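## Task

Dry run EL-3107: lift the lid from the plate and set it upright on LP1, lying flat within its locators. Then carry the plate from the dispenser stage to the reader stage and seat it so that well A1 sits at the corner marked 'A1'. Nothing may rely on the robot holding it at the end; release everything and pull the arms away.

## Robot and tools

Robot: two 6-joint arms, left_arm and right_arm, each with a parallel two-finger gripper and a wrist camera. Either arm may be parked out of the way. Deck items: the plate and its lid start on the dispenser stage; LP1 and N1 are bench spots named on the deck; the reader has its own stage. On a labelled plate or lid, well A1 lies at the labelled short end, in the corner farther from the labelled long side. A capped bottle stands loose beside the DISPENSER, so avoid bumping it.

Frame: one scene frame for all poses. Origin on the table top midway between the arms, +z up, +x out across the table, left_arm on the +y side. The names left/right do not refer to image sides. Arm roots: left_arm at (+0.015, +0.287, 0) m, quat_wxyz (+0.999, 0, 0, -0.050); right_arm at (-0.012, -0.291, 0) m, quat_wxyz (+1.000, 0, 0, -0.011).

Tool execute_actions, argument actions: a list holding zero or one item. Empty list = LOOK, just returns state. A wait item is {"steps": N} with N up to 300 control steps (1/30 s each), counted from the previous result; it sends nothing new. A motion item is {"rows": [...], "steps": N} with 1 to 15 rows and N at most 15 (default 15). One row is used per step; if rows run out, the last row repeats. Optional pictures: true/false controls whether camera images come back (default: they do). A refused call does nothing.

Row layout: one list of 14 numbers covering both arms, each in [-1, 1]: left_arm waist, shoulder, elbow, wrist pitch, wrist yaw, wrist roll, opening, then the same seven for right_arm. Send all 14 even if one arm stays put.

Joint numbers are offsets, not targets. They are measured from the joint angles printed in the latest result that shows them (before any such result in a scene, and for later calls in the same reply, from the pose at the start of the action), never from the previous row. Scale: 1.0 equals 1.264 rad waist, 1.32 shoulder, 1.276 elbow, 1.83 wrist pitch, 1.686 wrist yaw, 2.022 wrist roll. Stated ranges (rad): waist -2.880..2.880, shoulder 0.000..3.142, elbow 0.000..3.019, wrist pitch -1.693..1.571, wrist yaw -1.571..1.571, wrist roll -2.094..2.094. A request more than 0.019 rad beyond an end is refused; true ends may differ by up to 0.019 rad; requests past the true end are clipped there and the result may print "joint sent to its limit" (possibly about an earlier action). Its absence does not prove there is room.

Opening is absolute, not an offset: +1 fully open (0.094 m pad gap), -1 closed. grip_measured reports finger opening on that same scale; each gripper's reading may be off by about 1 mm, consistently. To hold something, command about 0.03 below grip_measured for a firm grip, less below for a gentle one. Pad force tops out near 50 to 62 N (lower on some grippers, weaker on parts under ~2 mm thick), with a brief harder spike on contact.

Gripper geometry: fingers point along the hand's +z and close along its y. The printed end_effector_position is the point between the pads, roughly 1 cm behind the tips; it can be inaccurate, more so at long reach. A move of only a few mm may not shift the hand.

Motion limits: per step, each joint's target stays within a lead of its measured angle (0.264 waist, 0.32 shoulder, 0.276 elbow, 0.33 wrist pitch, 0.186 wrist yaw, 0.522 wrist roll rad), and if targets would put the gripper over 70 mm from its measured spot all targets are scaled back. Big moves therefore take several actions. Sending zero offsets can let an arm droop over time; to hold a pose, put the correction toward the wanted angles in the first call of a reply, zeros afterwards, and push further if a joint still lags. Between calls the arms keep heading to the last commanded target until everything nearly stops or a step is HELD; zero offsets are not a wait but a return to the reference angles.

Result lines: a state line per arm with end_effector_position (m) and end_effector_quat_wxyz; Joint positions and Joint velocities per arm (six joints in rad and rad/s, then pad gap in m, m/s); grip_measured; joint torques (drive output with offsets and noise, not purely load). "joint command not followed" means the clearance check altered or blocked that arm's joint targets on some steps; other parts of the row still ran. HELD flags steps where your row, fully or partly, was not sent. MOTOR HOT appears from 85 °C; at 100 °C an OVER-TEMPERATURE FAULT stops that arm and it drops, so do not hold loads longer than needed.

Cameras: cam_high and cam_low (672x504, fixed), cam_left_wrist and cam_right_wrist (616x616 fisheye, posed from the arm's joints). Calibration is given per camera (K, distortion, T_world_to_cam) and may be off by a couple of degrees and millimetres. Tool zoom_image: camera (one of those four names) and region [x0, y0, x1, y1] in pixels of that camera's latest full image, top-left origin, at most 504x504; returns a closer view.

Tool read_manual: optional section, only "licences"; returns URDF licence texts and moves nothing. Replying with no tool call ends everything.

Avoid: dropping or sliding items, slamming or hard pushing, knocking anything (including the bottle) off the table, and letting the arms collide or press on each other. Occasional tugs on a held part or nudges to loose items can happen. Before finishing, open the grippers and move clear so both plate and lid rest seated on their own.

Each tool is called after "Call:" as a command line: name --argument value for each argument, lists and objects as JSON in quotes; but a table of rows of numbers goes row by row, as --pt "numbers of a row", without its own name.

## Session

Call:
execute_actions --actions '[]'

Scene clock: 0.00 s of 9600.00 s.
left_arm: end_effector_position=(+0.2157, +0.0933, +0.3676) grip_measured=+1.000 end_effector_quat_wxyz=(+0.037, -0.188, +0.971, -0.146) | right_arm: end_effector_position=(+0.3968, -0.4524, +0.2919) grip_measured=+1.000 end_effector_quat_wxyz=(-0.034, -0.508, +0.860, -0.033)
Joint positions: left_arm=[-0.586  0.935  1.275 -1.636  0.128 -1.087  0.094] | right_arm=[-0.316  1.484  1.545 -1.626  0.095 -1.404  0.094]
Joint velocities: left_arm=[-0.005 -0.015 -0.022  0.002 -0.037 -0.007  0.   ] | right_arm=[-0.015 -0.005  0.007 -0.012 -0.007 -0.007  0.   ]
Joint torques (N m, as the arm reports them, + toward a larger angle): no reading
Motor temperatures (°C, as the motors report them): left_arm=[32 31 33 32 31 30] | right_arm=[31 30 31 29 32 31]
camera_calibration (this result's frames):
cam_left_wrist: T_world_to_cam=[[0.353851, -0.889188, 0.290058, -0.0982492], [-0.82063, -0.146373, 0.552396, -0.00491818], [-0.448727, -0.433496, -0.781489, 0.553172], [0, 0, 0, 1]] pos_world=[0.278953, 0.151716, 0.463513]
cam_right_wrist: T_world_to_cam=[[0.876617, -0.481157, 0.00559274, -0.567087], [-0.363361, -0.654296, 0.663223, -0.340567], [-0.315455, -0.583425, -0.748401, 0.206859], [0, 0, 0, 1]] pos_world=[0.438623, -0.375003, 0.383857]

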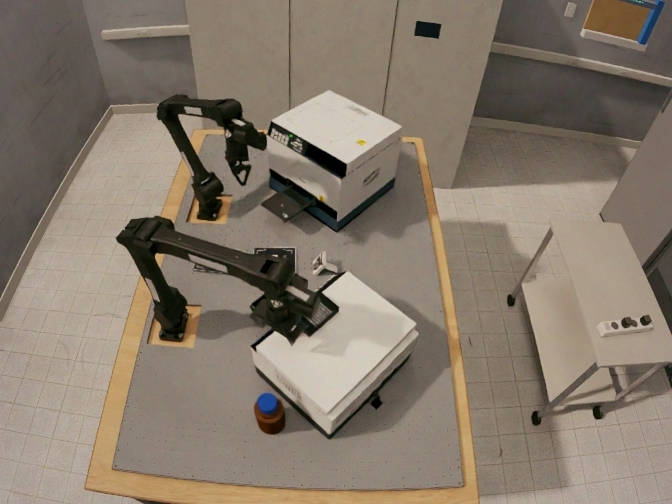

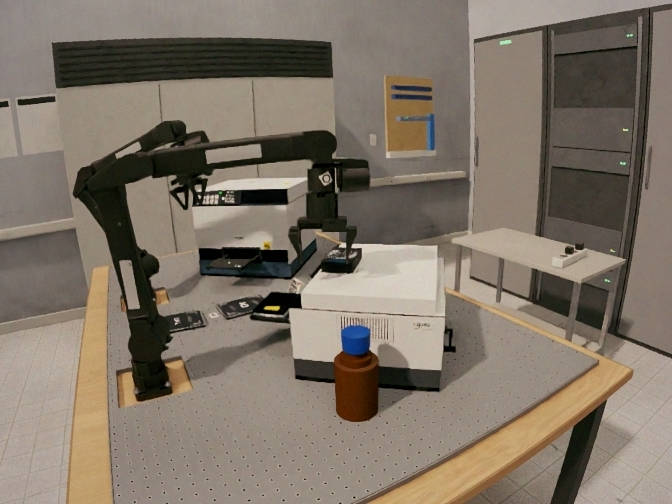

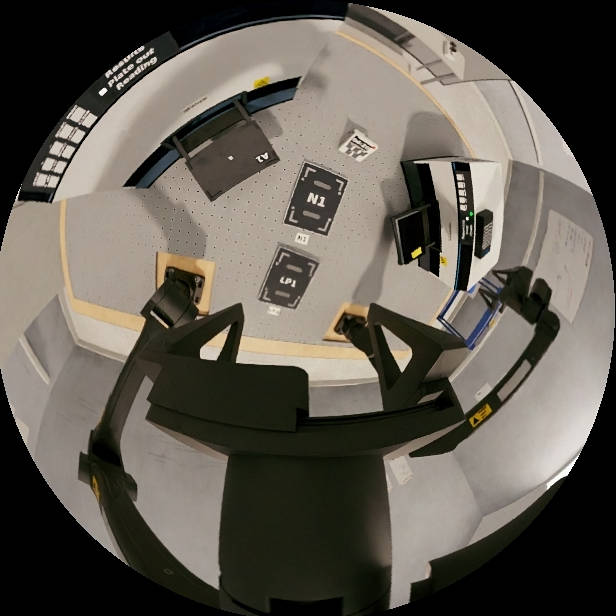

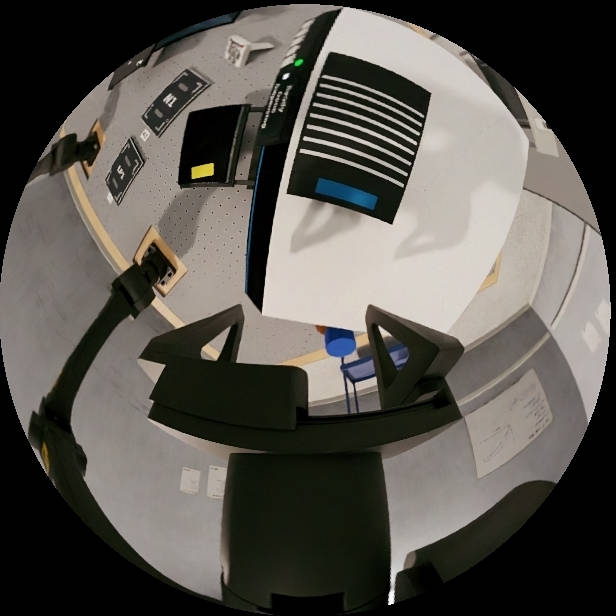

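Call:
zoom_image --camera "cam_left_wrist" --region '[370, 180, 470, 290]'

Call:
zoom_image --camera "cam_low" --region '[230, 275, 320, 335]'

Call:
zoom_image --camera "cam_right_wrist" --region '[150, 80, 290, 210]'

Region (370, 180, 470, 290) of cam_left_wrist's 616x616 image, scaled by 4.582, with more detail than that image has; it fills the left 458 columns of this view, and the rest is white.

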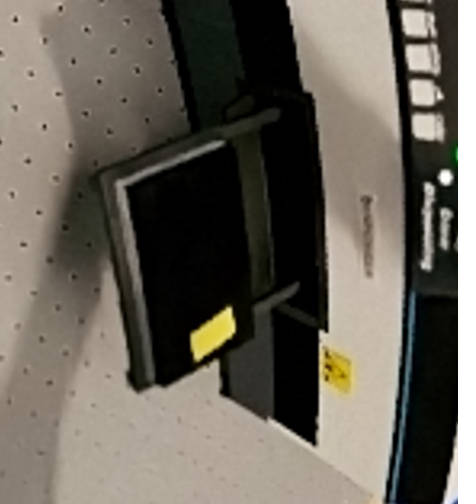

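Region (230, 275, 320, 335) of cam_low's 672x504 image, scaled by 5.600, with more detail than that image has.

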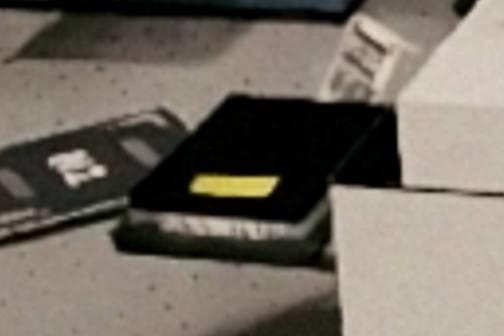

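Region (150, 80, 290, 210) of cam_right_wrist's 616x616 image, scaled by 3.600, with more detail than that image has; it fills the top 468 rows of this view, and the rest is white.

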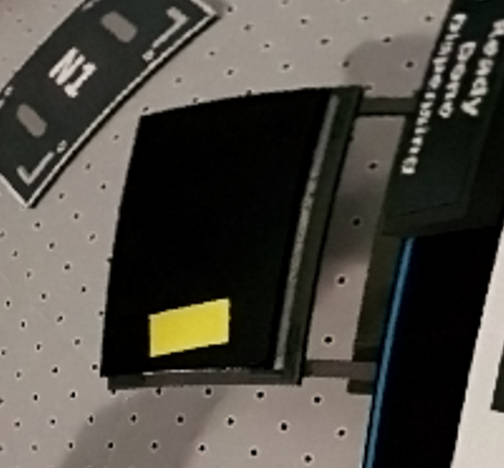

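Call:
execute_actions --actions '[{"rows":[[-0.25,0,0.03,0,-0.076,0.6,1,0,-0.88,-0.2,0,-0.056,0.69,1]]}]' --pictures false

Call:
execute_actions --actions '[{"steps":25}]' --pictures false

Call:
execute_actions --actions '[{"rows":[[0,0.3,0.2,0.02,0,0.2,1,-0.17,0,-0.5,0.03,0,0,1],[0,0.4,0.3,0.04,0,0.4,1,-0.17,0,-0.5,0.03,0,0,1],[0,0.79,0.55,0.078,0,0.605,1,-0.17,0,-0.5,0.03,0,0,1]]}]' --pictures false

Call:
execute_actions --actions '[{"steps":35}]'

Scene clock: 2.80 s of 9600.00 s.
left_arm: end_effector_position=(+0.1604, +0.0496, +0.3662) grip_measured=+1.000 end_effector_quat_wxyz=(+0.120, +0.492, +0.860, -0.066) | right_arm: end_effector_position=(+0.2218, -0.3747, +0.4103) grip_measured=+1.000 end_effector_quat_wxyz=(+0.199, -0.131, +0.966, -0.105)
Joint positions: left_arm=[-0.917  0.935  1.275 -1.636  0.002  0.023  0.094] | right_arm=[-0.316  0.797  1.295 -1.616  0.006 -0.609  0.094]
Joint velocities: left_arm=[ 0.005 -0.024  0.012 -0.027  0.081  0.623  0.   ] | right_arm=[-0.015 -1.763 -0.027  0.007 -0.095  1.458  0.   ]
Joint torques (N m, as the arm reports them, + toward a larger angle): left_arm=[ 3.09 -4.97 13.27  0.81 -0.23  0.16] | right_arm=[-0.22 -1.38  9.32  1.69 -0.15  0.21]
Motor temperatures (°C, as the motors report them): left_arm=[32 31 33 32 31 30] | right_arm=[31 30 32 29 32 31]
Steps of this call (steps 1 to 69: nothing new was sent; steps 70 to 84: all 15 steps of this action). Readings (joint positions):
70: left_arm=[-0.605 0.935 1.275 -1.636 0.067 -1.019] | right_arm=[-0.316 1.474 1.529 -1.620 0.072 -1.362]
71: left_arm=[-0.658 0.935 1.275 -1.636 0.018 -0.922] | right_arm=[-0.316 1.446 1.484 -1.610 0.048 -1.304]
73: left_arm=[-0.806 0.935 1.275 -1.636 0.004 -0.728] | right_arm=[-0.316 1.365 1.385 -1.612 0.024 -1.191]
77: left_arm=[-0.928 0.935 1.275 -1.636 0.005 -0.336] | right_arm=[-0.316 1.179 1.299 -1.616 0.010 -0.973]
84: the state above

Scene clock: 3.63 s of 9600.00 s.
left_arm: end_effector_position=(+0.1604, +0.0496, +0.3662) grip_measured=+1.000 end_effector_quat_wxyz=(+0.123, +0.532, +0.835, -0.061) | right_arm: end_effector_position=(+0.0778, -0.3238, +0.4785) grip_measured=+1.000 end_effector_quat_wxyz=(+0.431, +0.139, +0.888, -0.081)
Joint positions: left_arm=[-0.917  0.935  1.275 -1.636  0.002  0.117  0.094] | right_arm=[-0.316  0.324  1.289 -1.627  0.003 -0.028  0.094]
Joint velocities: left_arm=[ 0.005 -0.005 -0.002  0.007  0.022  0.007  0.   ] | right_arm=[-0.005 -0.005 -0.007 -0.012  0.007 -0.051  0.   ]
Joint torques (N m, as the arm reports them, + toward a larger angle): left_arm=[ 1.93 -4.85 13.11  0.51 -0.2   0.13] | right_arm=[-0.41  6.17  7.32  2.57 -0.09  0.24]
Motor temperatures (°C, as the motors report them): left_arm=[32 31 33 32 31 30] | right_arm=[31 30 32 29 32 31]
Steps of this call (steps 1 to 25: the robot went on to your last target). Readings (joint positions):
1: left_arm=[-0.917 0.935 1.275 -1.636 0.002 0.042] | right_arm=[-0.316 0.738 1.295 -1.616 0.006 -0.557]
2: left_arm=[-0.917 0.935 1.275 -1.636 0.002 0.057] | right_arm=[-0.316 0.678 1.295 -1.616 0.006 -0.504]
4: left_arm=[-0.917 0.935 1.275 -1.636 0.002 0.079] | right_arm=[-0.316 0.557 1.295 -1.616 0.005 -0.406]
8: left_arm=[-0.917 0.935 1.275 -1.636 0.002 0.102] | right_arm=[-0.316 0.328 1.296 -1.618 0.003 -0.196]
25: the state above

Scene clock: 4.13 s of 9600.00 s.
left_arm: end_effector_position=(+0.2939, -0.1665, +0.3553) grip_measured=+1.000 end_effector_quat_wxyz=(+0.131, +0.795, +0.592, -0.012) | right_arm: end_effector_position=(+0.0882, -0.3524, +0.1894) grip_measured=+1.000 end_effector_quat_wxyz=(+0.131, +0.252, +0.958, -0.040)
Joint positions: left_arm=[-0.917  1.586  1.809 -1.53   0.002  0.844  0.094] | right_arm=[-0.518  0.327  0.618 -1.586  0.003 -0.027  0.094]
Joint velocities: left_arm=[0.005 1.382 0.803 0.125 0.022 1.399 0.   ] | right_arm=[ 0.005  0.005 -0.007  0.002 -0.037  0.007  0.   ]
Joint torques (N m, as the arm reports them, + toward a larger angle): left_arm=[  2.63 -12.69  11.8    0.97  -0.08   0.05] | right_arm=[-1.57  3.37 12.64  1.95  0.03  0.08]
Motor temperatures (°C, as the motors report them): left_arm=[32 31 33 32 31 30] | right_arm=[31 30 32 29 32 31]
Steps of this call (steps 1 to 15: all 15 steps of this action). Readings (joint positions):
1: left_arm=[-0.917 0.946 1.283 -1.637 0.002 0.148] | right_arm=[-0.324 0.324 1.274 -1.620 0.003 -0.027]
2: left_arm=[-0.917 0.969 1.312 -1.637 0.002 0.198] | right_arm=[-0.353 0.315 1.239 -1.605 0.003 -0.027]
4: left_arm=[-0.917 1.047 1.387 -1.614 0.002 0.295] | right_arm=[-0.425 0.306 1.135 -1.597 0.003 -0.027]
8: left_arm=[-0.917 1.234 1.543 -1.567 0.002 0.492] | right_arm=[-0.500 0.311 0.897 -1.591 0.003 -0.027]
15: the state above

Scene clock: 5.30 s of 9600.00 s.
left_arm: end_effector_position=(+0.3407, -0.2422, +0.1750) grip_measured=+1.000 end_effector_quat_wxyz=(-0.000, +0.922, +0.387, -0.001) | right_arm: end_effector_position=(+0.0887, -0.3528, +0.1899) grip_measured=+1.000 end_effector_quat_wxyz=(+0.133, +0.251, +0.958, -0.040)
Joint positions: left_arm=[-0.917  1.997  1.928 -1.502  0.002  1.331  0.094] | right_arm=[-0.518  0.327  0.618 -1.583  0.003 -0.027  0.094]
Joint velocities: left_arm=[-0.005 -0.015 -0.007  0.002  0.066  0.037  0.   ] | right_arm=[-0.005  0.005 -0.017  0.002 -0.007  0.022  0.   ]
Joint torques (N m, as the arm reports them, + toward a larger angle): left_arm=[  1.74 -21.48  13.69   0.83  -0.07   0.11] | right_arm=[-1.39  3.1  12.55  1.98  0.03  0.08]
Motor temperatures (°C, as the motors report them): left_arm=[32 31 34 32 31 30] | right_arm=[31 30 32 29 32 31]
Steps of this call (steps 1 to 35: the robot went on to your last target). Readings (joint positions):
1: left_arm=[-0.917 1.631 1.833 -1.526 0.002 0.888] | right_arm=[-0.518 0.327 0.618 -1.585 0.003 -0.027]
2: left_arm=[-0.917 1.674 1.849 -1.522 0.002 0.928] | right_arm=[-0.518 0.327 0.618 -1.584 0.003 -0.027]
4: left_arm=[-0.917 1.756 1.868 -1.520 0.002 1.001] | right_arm=[-0.518 0.327 0.618 -1.584 0.003 -0.027]
8: left_arm=[-0.917 1.924 1.911 -1.510 0.002 1.172] | right_arm=[-0.518 0.327 0.618 -1.583 0.003 -0.027]
35: the state above
camera_calibration (this result's frames):
cam_left_wrist: T_world_to_cam=[[-0.711916, 0.702234, -0.00650798, 0.415495], [0.563712, 0.576962, 0.591052, -0.148259], [0.418812, 0.417111, -0.806607, 0.228153], [0, 0, 0, 1]] pos_world=[0.28382, -0.3014, 0.274363]
cam_right_wrist: T_world_to_cam=[[-0.485852, -0.874032, -0.00406712, -0.264411], [-0.820442, 0.454448, 0.346917, 0.172096], [-0.301368, 0.171887, -0.937887, 0.392675], [0, 0, 0, 1]] pos_world=[0.13107, -0.376808, 0.307506]

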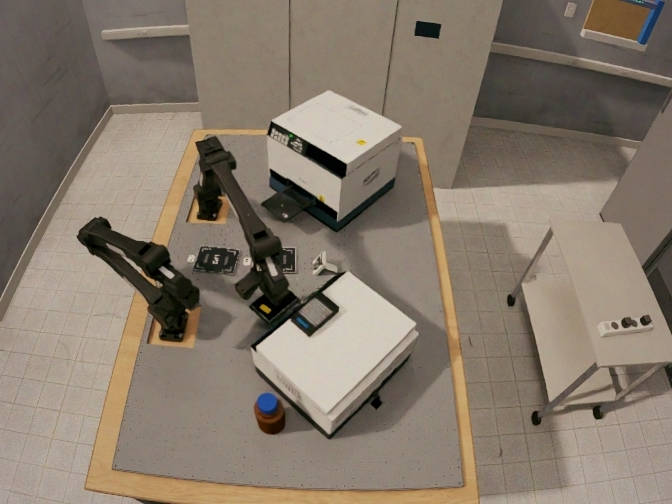

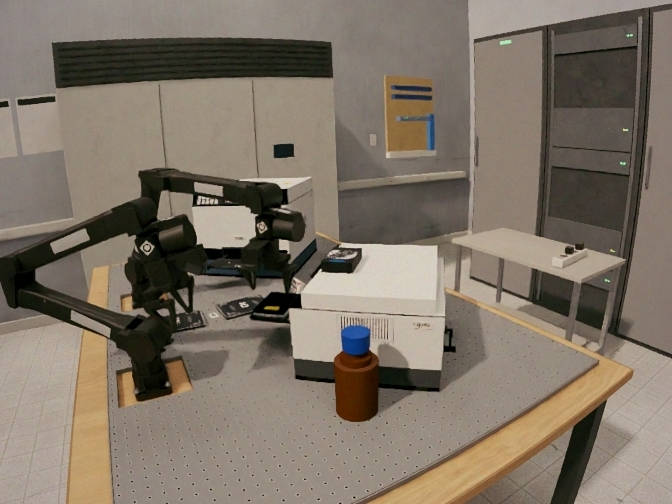

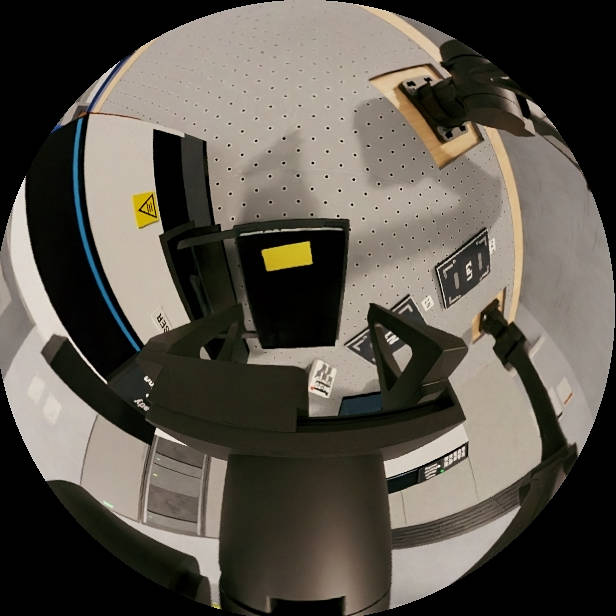

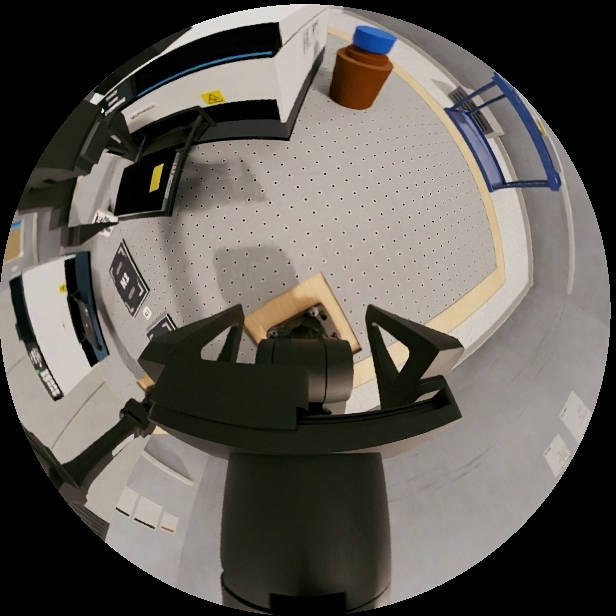

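Call:
execute_actions --actions '[{"rows":[[0,0.036,-0.014,0.033,0,-0.025,1,0,0,0,0,0,0,1]]}]'

Call:
zoom_image --camera "cam_left_wrist" --region '[190, 190, 420, 390]'

Scene clock: 6.77 s of 9600.00 s.
left_arm: end_effector_position=(+0.3446, -0.2484, +0.1548) grip_measured=+1.000 end_effector_quat_wxyz=(+0.002, +0.914, +0.405, -0.001) | right_arm: end_effector_position=(+0.0887, -0.3528, +0.1899) grip_measured=+1.000 end_effector_quat_wxyz=(+0.133, +0.251, +0.958, -0.040)
Joint positions: left_arm=[-0.917  2.021  1.912 -1.458  0.002  1.291  0.094] | right_arm=[-0.518  0.327  0.618 -1.583  0.003 -0.027  0.094]
Joint velocities: left_arm=[-0.024 -0.005  0.002  0.012  0.007 -0.022  0.   ] | right_arm=[-0.005 -0.005 -0.002  0.007  0.037 -0.037  0.   ]
Joint torques (N m, as the arm reports them, + toward a larger angle): left_arm=[  1.97 -17.74   9.4    0.83  -0.05  -0.09] | right_arm=[-0.38  3.35  9.95  1.49  0.03  0.08]
Motor temperatures (°C, as the motors report them): left_arm=[32 31 34 32 31 30] | right_arm=[31 30 32 29 32 31]
Steps of this call (steps 1 to 15: the robot went on to your last target; steps 16 to 29: nothing new was sent; steps 30 to 44: all 15 steps of this action). Readings (joint positions):
30: left_arm=[-0.917 1.998 1.926 -1.496 0.002 1.326] | right_arm=[-0.518 0.327 0.618 -1.583 0.003 -0.027]
31: left_arm=[-0.917 1.998 1.924 -1.483 0.002 1.318] | right_arm=[-0.518 0.327 0.618 -1.583 0.003 -0.027]
33: left_arm=[-0.917 2.002 1.921 -1.465 0.002 1.308] | right_arm=[-0.518 0.327 0.618 -1.583 0.003 -0.027]
37: left_arm=[-0.917 2.014 1.915 -1.458 0.002 1.297] | right_arm=[-0.518 0.327 0.618 -1.583 0.003 -0.027]
44: the state above
camera_calibration (this result's frames):
cam_left_wrist: T_world_to_cam=[[-0.739183, 0.673405, -0.0115723, 0.425468], [0.538741, 0.601502, 0.589876, -0.120067], [0.404186, 0.429792, -0.807411, 0.221221], [0, 0, 0, 1]] pos_world=[0.289769, -0.309371, 0.254364]
cam_right_wrist: T_world_to_cam=[[-0.485852, -0.874032, -0.00406712, -0.264411], [-0.820442, 0.454448, 0.346917, 0.172096], [-0.301368, 0.171887, -0.937887, 0.392675], [0, 0, 0, 1]] pos_world=[0.13107, -0.376808, 0.307506]

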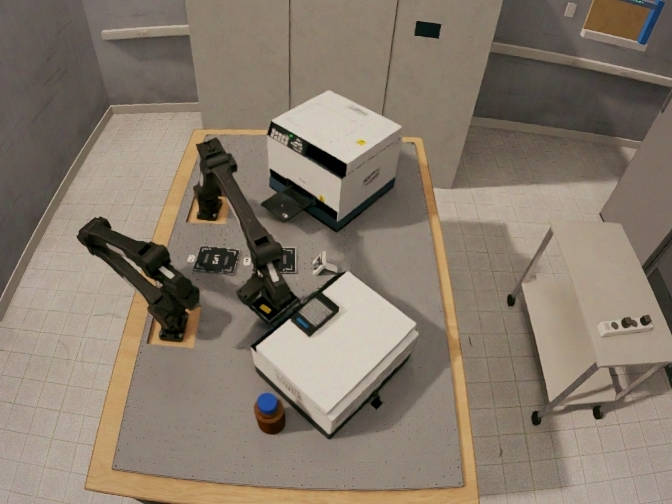

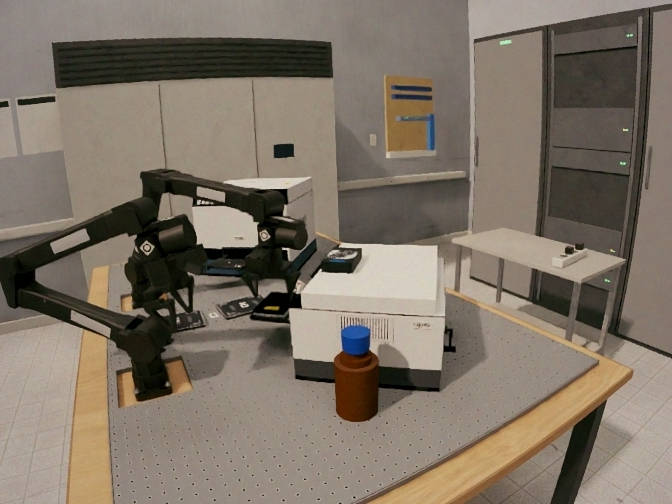

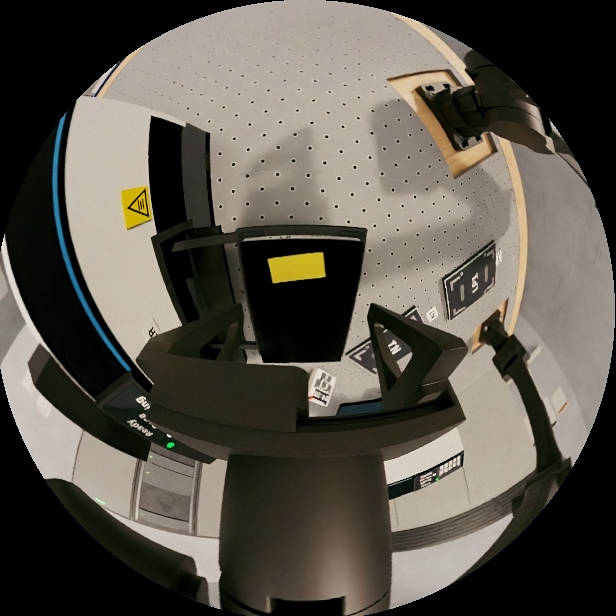

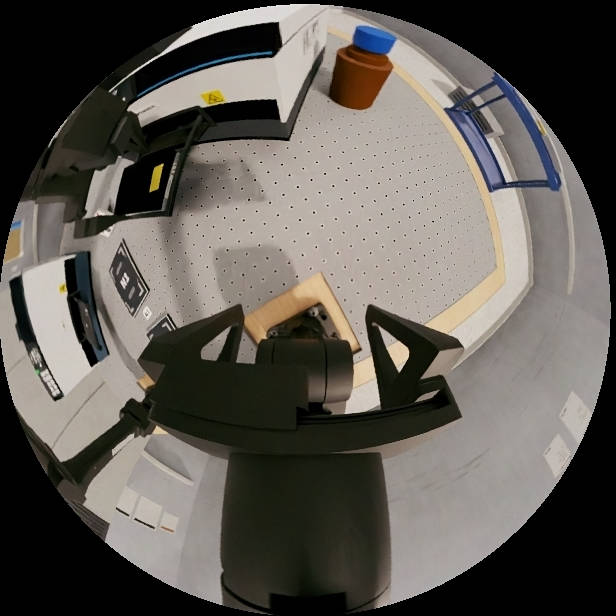

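Region (190, 190, 420, 390) of cam_left_wrist's 616x616 image, scaled by 2.191, with more detail than that image has; it fills the top 438 rows of this view, and the rest is white.

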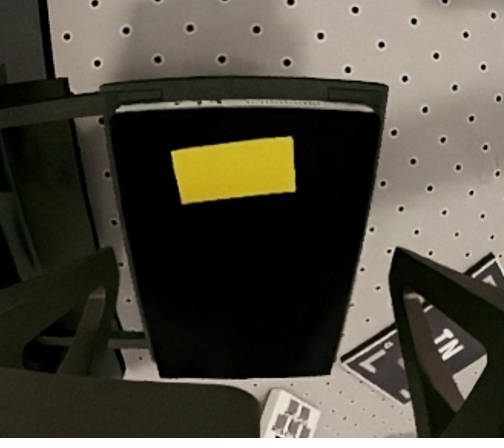

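Call:
execute_actions --actions '[{"rows":[[0,0.03,0.02,0.017,0,0,1,0,0,0,0,0,0,1]]}]'

Call:
zoom_image --camera "cam_left_wrist" --region '[190, 190, 420, 390]'

Scene clock: 11.33 s of 9600.00 s.
left_arm: end_effector_position=(+0.3467, -0.2519, +0.1488) grip_measured=+1.000 end_effector_quat_wxyz=(+0.005, +0.914, +0.405, -0.000) | right_arm: end_effector_position=(+0.0887, -0.3528, +0.1899) grip_measured=+1.000 end_effector_quat_wxyz=(+0.133, +0.251, +0.958, -0.040)
Joint positions: left_arm=[-0.917  2.031  1.912 -1.442  0.002  1.289  0.094] | right_arm=[-0.518  0.327  0.618 -1.583  0.003 -0.027  0.094]
Joint velocities: left_arm=[-0.005 -0.005 -0.007 -0.017 -0.066  0.051  0.   ] | right_arm=[-0.015 -0.005  0.012  0.002  0.066 -0.022  0.   ]
Joint torques (N m, as the arm reports them, + toward a larger angle): left_arm=[  1.23 -17.77  11.72   0.74  -0.02   0.04] | right_arm=[-0.36  3.36  9.95  1.5   0.03  0.08]
Motor temperatures (°C, as the motors report them): left_arm=[32 31 34 32 31 30] | right_arm=[31 30 33 29 32 31]
Steps of this call (steps 1 to 15: the robot went on to your last target; steps 16 to 90: nothing new was sent; then 1.07 s passed at rest; steps 91 to 105: all 15 steps of this action). Readings (joint positions):
91: left_arm=[-0.917 2.021 1.912 -1.455 0.002 1.289] | right_arm=[-0.518 0.327 0.618 -1.583 0.003 -0.027]
92: left_arm=[-0.917 2.021 1.912 -1.451 0.002 1.289] | right_arm=[-0.518 0.327 0.618 -1.583 0.003 -0.027]
94: left_arm=[-0.917 2.023 1.912 -1.444 0.002 1.289] | right_arm=[-0.518 0.327 0.618 -1.583 0.003 -0.027]
98: left_arm=[-0.917 2.028 1.912 -1.442 0.002 1.289] | right_arm=[-0.518 0.327 0.618 -1.583 0.003 -0.027]
105: the state above
camera_calibration (this result's frames):
cam_left_wrist: T_world_to_cam=[[-0.740167, 0.672206, -0.0170662, 0.430156], [0.536054, 0.605192, 0.588547, -0.113536], [0.405953, 0.426475, -0.808283, 0.215671], [0, 0, 0, 1]] pos_world=[0.291696, -0.312421, 0.248485]
cam_right_wrist: T_world_to_cam=[[-0.485852, -0.874032, -0.00406712, -0.264411], [-0.820442, 0.454448, 0.346917, 0.172096], [-0.301368, 0.171887, -0.937887, 0.392675], [0, 0, 0, 1]] pos_world=[0.13107, -0.376808, 0.307506]

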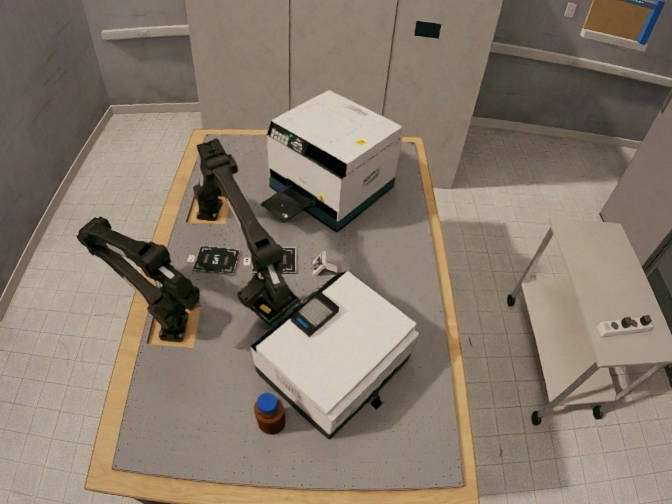

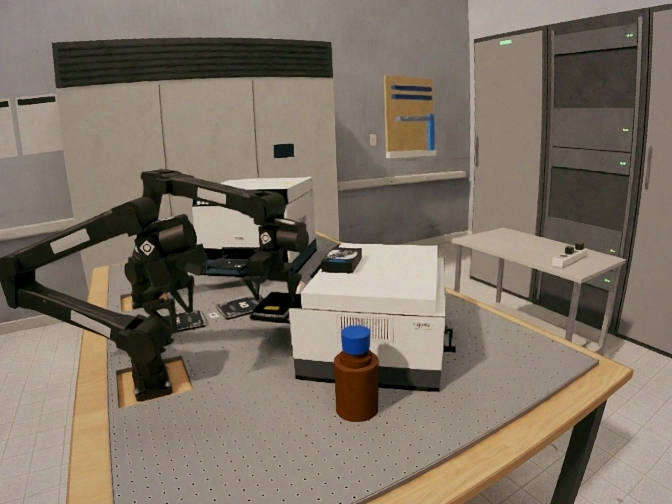

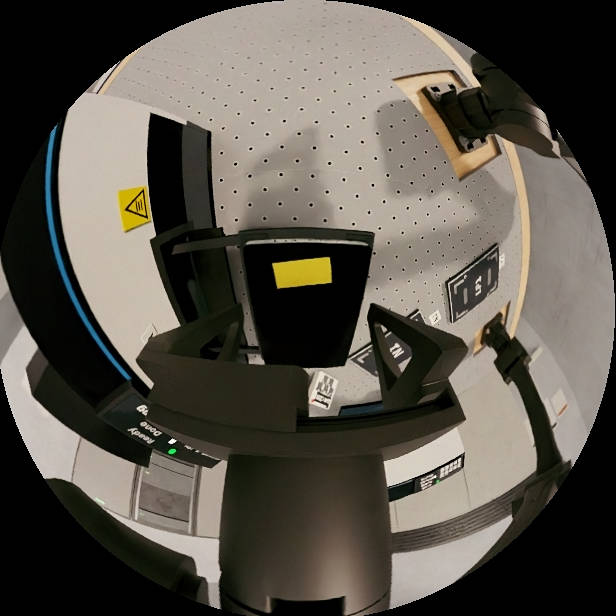

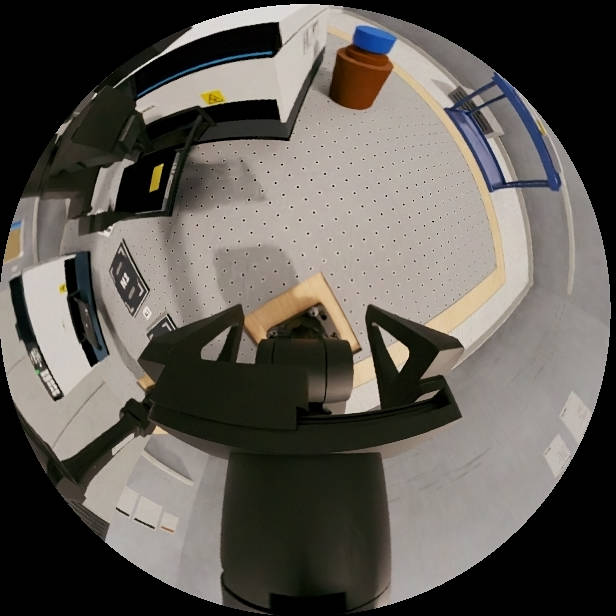

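Region (190, 190, 420, 390) of cam_left_wrist's 616x616 image, scaled by 2.191, with more detail than that image has; it fills the top 438 rows of this view, and the rest is white.

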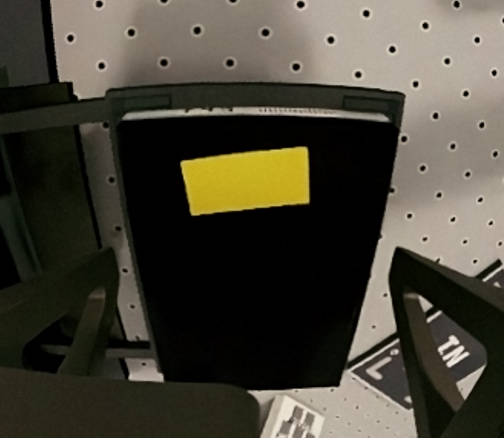

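Call:
execute_actions --actions '[{"rows":[[0,0.041,0.02,0.004,0,0,1,0,0,0,0,0,0,1]]}]'

Call:
zoom_image --camera "cam_left_wrist" --region '[190, 190, 420, 390]'

Scene clock: 12.37 s of 9600.00 s.
left_arm: end_effector_position=(+0.3468, -0.2521, +0.1304) grip_measured=+1.000 end_effector_quat_wxyz=(-0.010, +0.914, +0.405, -0.002) | right_arm: end_effector_position=(+0.0887, -0.3528, +0.1899) grip_measured=+1.000 end_effector_quat_wxyz=(+0.133, +0.251, +0.958, -0.040)
Joint positions: left_arm=[-0.917  2.061  1.912 -1.442  0.002  1.289  0.094] | right_arm=[-0.518  0.327  0.618 -1.583  0.003 -0.027  0.094]
Joint velocities: left_arm=[-0.015  0.015 -0.002 -0.007 -0.007 -0.007  0.   ] | right_arm=[ 0.005  0.005  0.007 -0.007 -0.007  0.022  0.   ]
Joint torques (N m, as the arm reports them, + toward a larger angle): left_arm=[  2.19 -18.71  11.57   0.3   -0.05   0.03] | right_arm=[-0.39  3.37  9.94  1.5   0.03  0.08]
Motor temperatures (°C, as the motors report them): left_arm=[32 31 34 32 31 30] | right_arm=[31 30 33 29 32 31]
Steps of this call (steps 1 to 15: the robot went on to your last target; step 16: nothing new was sent; steps 17 to 31: all 15 steps of this action). Readings (joint positions):
17: left_arm=[-0.917 2.032 1.912 -1.442 0.002 1.289] | right_arm=[-0.518 0.327 0.618 -1.583 0.003 -0.027]
18: left_arm=[-0.917 2.033 1.912 -1.442 0.002 1.289] | right_arm=[-0.518 0.327 0.618 -1.583 0.003 -0.027]
20: left_arm=[-0.917 2.039 1.912 -1.442 0.002 1.289] | right_arm=[-0.518 0.327 0.618 -1.583 0.003 -0.027]
24: left_arm=[-0.917 2.054 1.912 -1.442 0.002 1.289] | right_arm=[-0.518 0.327 0.618 -1.583 0.003 -0.027]
31: the state above
camera_calibration (this result's frames):
cam_left_wrist: T_world_to_cam=[[-0.740208, 0.672273, 0.011896, 0.426358], [0.545432, 0.590016, 0.595302, -0.110597], [0.393187, 0.447136, -0.803414, 0.209834], [0, 0, 0, 1]] pos_world=[0.293413, -0.315199, 0.22935]
cam_right_wrist: T_world_to_cam=[[-0.485852, -0.874032, -0.00406712, -0.264411], [-0.820442, 0.454448, 0.346917, 0.172096], [-0.301368, 0.171887, -0.937887, 0.392675], [0, 0, 0, 1]] pos_world=[0.13107, -0.376808, 0.307506]

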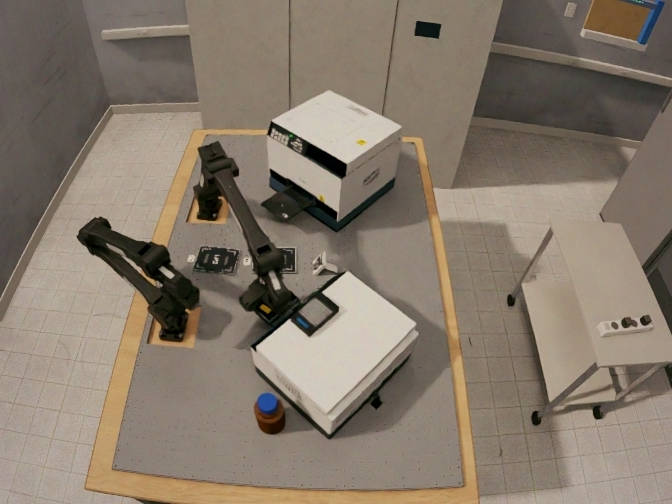

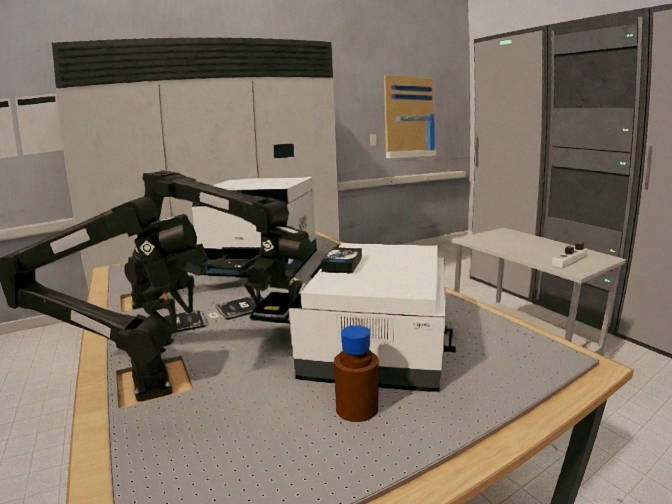

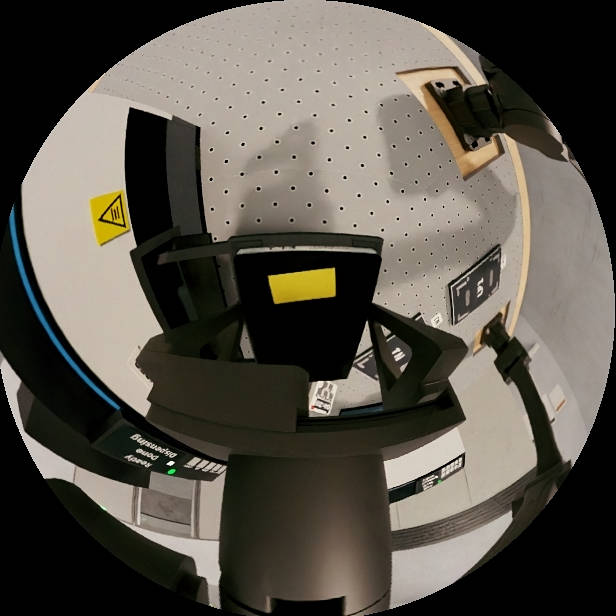

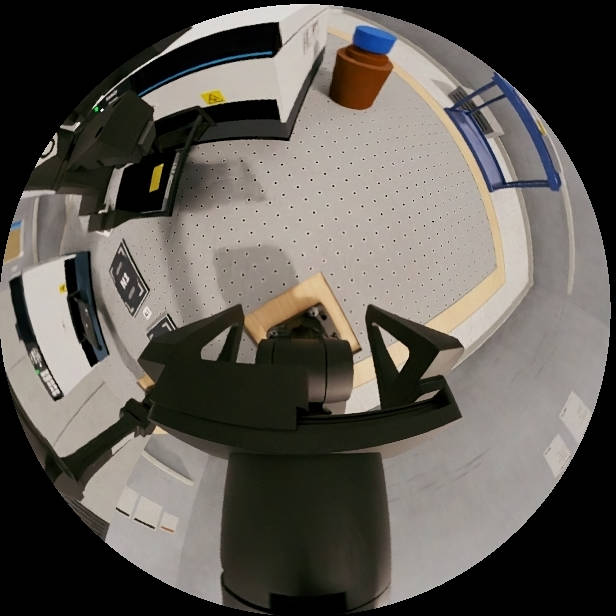

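Region (190, 190, 420, 390) of cam_left_wrist's 616x616 image, scaled by 2.191, with more detail than that image has; it fills the top 438 rows of this view, and the rest is white.

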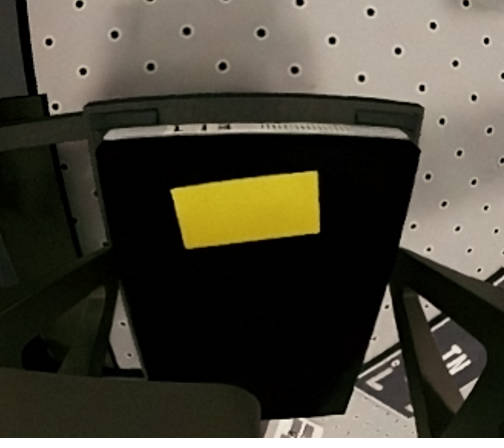

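Call:
execute_actions --actions '[{"rows":[[0,0.024,0.02,0.008,0,0,1,0,0,0,0,0,0,1]]}]' --pictures false

Call:
execute_actions --actions '[{"rows":[[0,0.01,0.02,0,0,0,0.77,0,0,0,0,0,0,1]],"steps":12}]'

Call:
zoom_image --camera "cam_left_wrist" --region '[190, 190, 420, 390]'

Scene clock: 13.53 s of 9600.00 s.
left_arm: end_effector_position=(+0.3468, -0.2521, +0.1304) grip_measured=+1.000 end_effector_quat_wxyz=(-0.010, +0.914, +0.405, -0.002) | right_arm: end_effector_position=(+0.0887, -0.3528, +0.1899) grip_measured=+1.000 end_effector_quat_wxyz=(+0.133, +0.251, +0.958, -0.040)
Joint positions: left_arm=[-0.917  2.061  1.912 -1.442  0.002  1.289  0.094] | right_arm=[-0.518  0.327  0.618 -1.583  0.003 -0.027  0.094]
Joint velocities: left_arm=[-0.005 -0.005 -0.002  0.007 -0.051  0.037  0.   ] | right_arm=[-0.015 -0.015 -0.007  0.002 -0.095 -0.022  0.   ]
Joint torques (N m, as the arm reports them, + toward a larger angle): left_arm=[  1.72 -17.66  11.88   0.76  -0.09   0.01] | right_arm=[-0.42  3.35  9.94  1.48  0.03  0.08]
Motor temperatures (°C, as the motors report them): left_arm=[32 31 35 32 31 30] | right_arm=[31 30 33 29 32 31]
Steps of this call (steps 1 to 15: the robot went on to your last target; steps 16 to 20: nothing new was sent; steps 21 to 35: all 15 steps of this action). Readings (joint positions):
21: left_arm=[-0.917 2.061 1.912 -1.442 0.002 1.289] | right_arm=[-0.518 0.327 0.618 -1.583 0.003 -0.027]
22: left_arm=[-0.917 2.061 1.912 -1.442 0.002 1.289] | right_arm=[-0.518 0.327 0.618 -1.583 0.003 -0.027]
24: left_arm=[-0.917 2.061 1.912 -1.442 0.002 1.289] | right_arm=[-0.518 0.327 0.618 -1.583 0.003 -0.027]
28: left_arm=[-0.917 2.061 1.912 -1.442 0.002 1.289] | right_arm=[-0.518 0.327 0.618 -1.583 0.003 -0.027]
35: the state above

Scene clock: 13.93 s of 9600.00 s.
left_arm: end_effector_position=(+0.3468, -0.2521, +0.1304) grip_measured=+0.794 end_effector_quat_wxyz=(-0.010, +0.914, +0.405, -0.002) | right_arm: end_effector_position=(+0.0887, -0.3528, +0.1899) grip_measured=+1.000 end_effector_quat_wxyz=(+0.133, +0.251, +0.958, -0.040)
Joint positions: left_arm=[-0.917  2.061  1.912 -1.442  0.002  1.289  0.084] | right_arm=[-0.518  0.327  0.618 -1.583  0.003 -0.027  0.094]
Joint velocities: left_arm=[-0.015 -0.015 -0.007 -0.007  0.081 -0.022 -0.001] | right_arm=[-0.015  0.005 -0.007  0.002  0.007  0.022  0.   ]
Joint torques (N m, as the arm reports them, + toward a larger angle): left_arm=[  1.36 -20.24  11.76   0.07  -0.04   0.03] | right_arm=[-0.4   3.35  9.94  1.49  0.03  0.08]
Motor temperatures (°C, as the motors report them): left_arm=[32 31 35 32 31 30] | right_arm=[31 30 33 29 32 31]
Steps of this call (steps 1 to 12: all 12 steps of this action). Readings (joint positions):
1: left_arm=[-0.917 2.061 1.912 -1.442 0.002 1.289] | right_arm=[-0.518 0.327 0.618 -1.583 0.003 -0.027]
2: left_arm=[-0.917 2.061 1.912 -1.442 0.002 1.289] | right_arm=[-0.518 0.327 0.618 -1.583 0.003 -0.027]
4: left_arm=[-0.917 2.061 1.912 -1.442 0.002 1.289] | right_arm=[-0.518 0.327 0.618 -1.583 0.003 -0.027]
8: left_arm=[-0.917 2.061 1.912 -1.442 0.002 1.289] | right_arm=[-0.518 0.327 0.618 -1.583 0.003 -0.027]
12: the state above
camera_calibration (this result's frames):
cam_left_wrist: T_world_to_cam=[[-0.740208, 0.672273, 0.011896, 0.426358], [0.545432, 0.590016, 0.595302, -0.110597], [0.393187, 0.447136, -0.803414, 0.209834], [0, 0, 0, 1]] pos_world=[0.293413, -0.315199, 0.22935]
cam_right_wrist: T_world_to_cam=[[-0.485852, -0.874032, -0.00406712, -0.264411], [-0.820442, 0.454448, 0.346917, 0.172096], [-0.301368, 0.171887, -0.937887, 0.392675], [0, 0, 0, 1]] pos_world=[0.13107, -0.376808, 0.307506]

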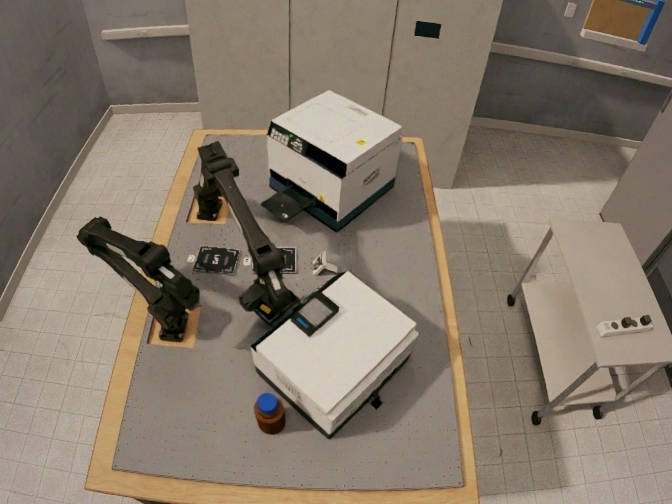

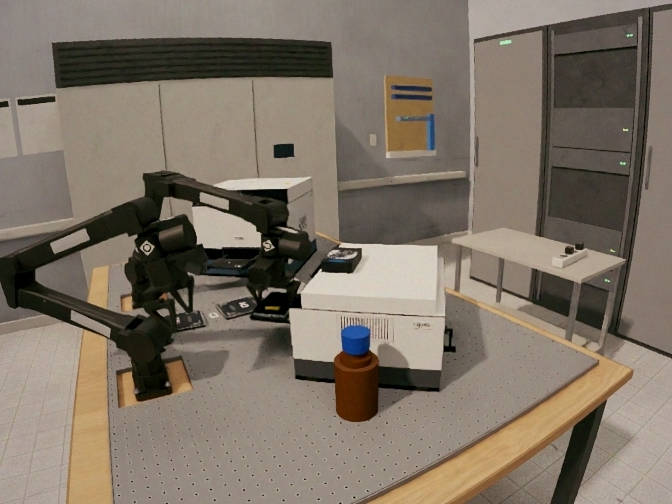

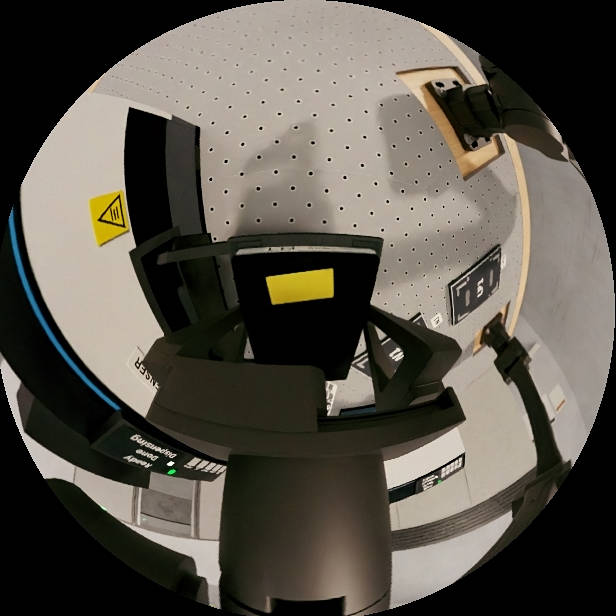

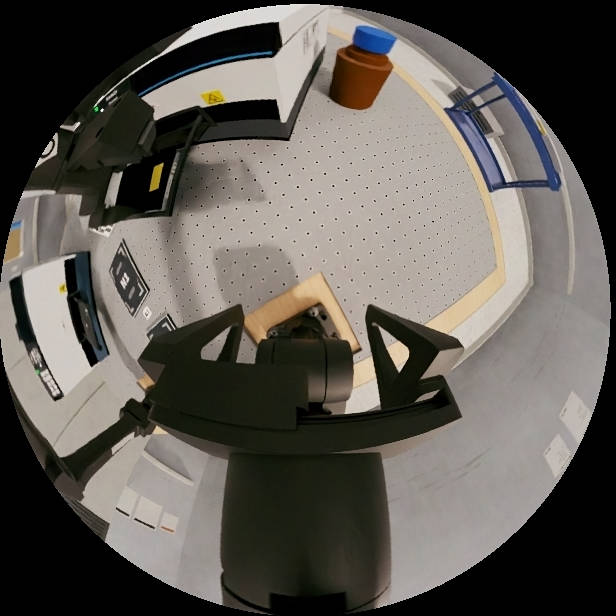

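Region (190, 190, 420, 390) of cam_left_wrist's 616x616 image, scaled by 2.191, with more detail than that image has; it fills the top 438 rows of this view, and the rest is white.

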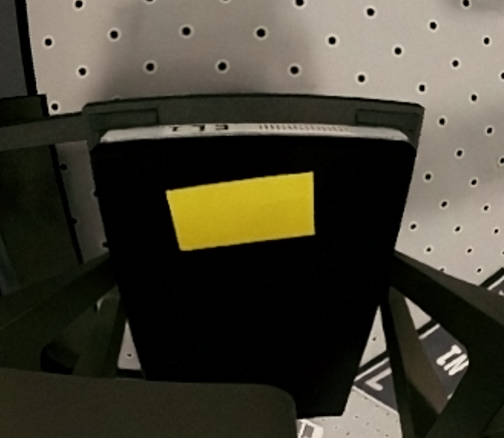

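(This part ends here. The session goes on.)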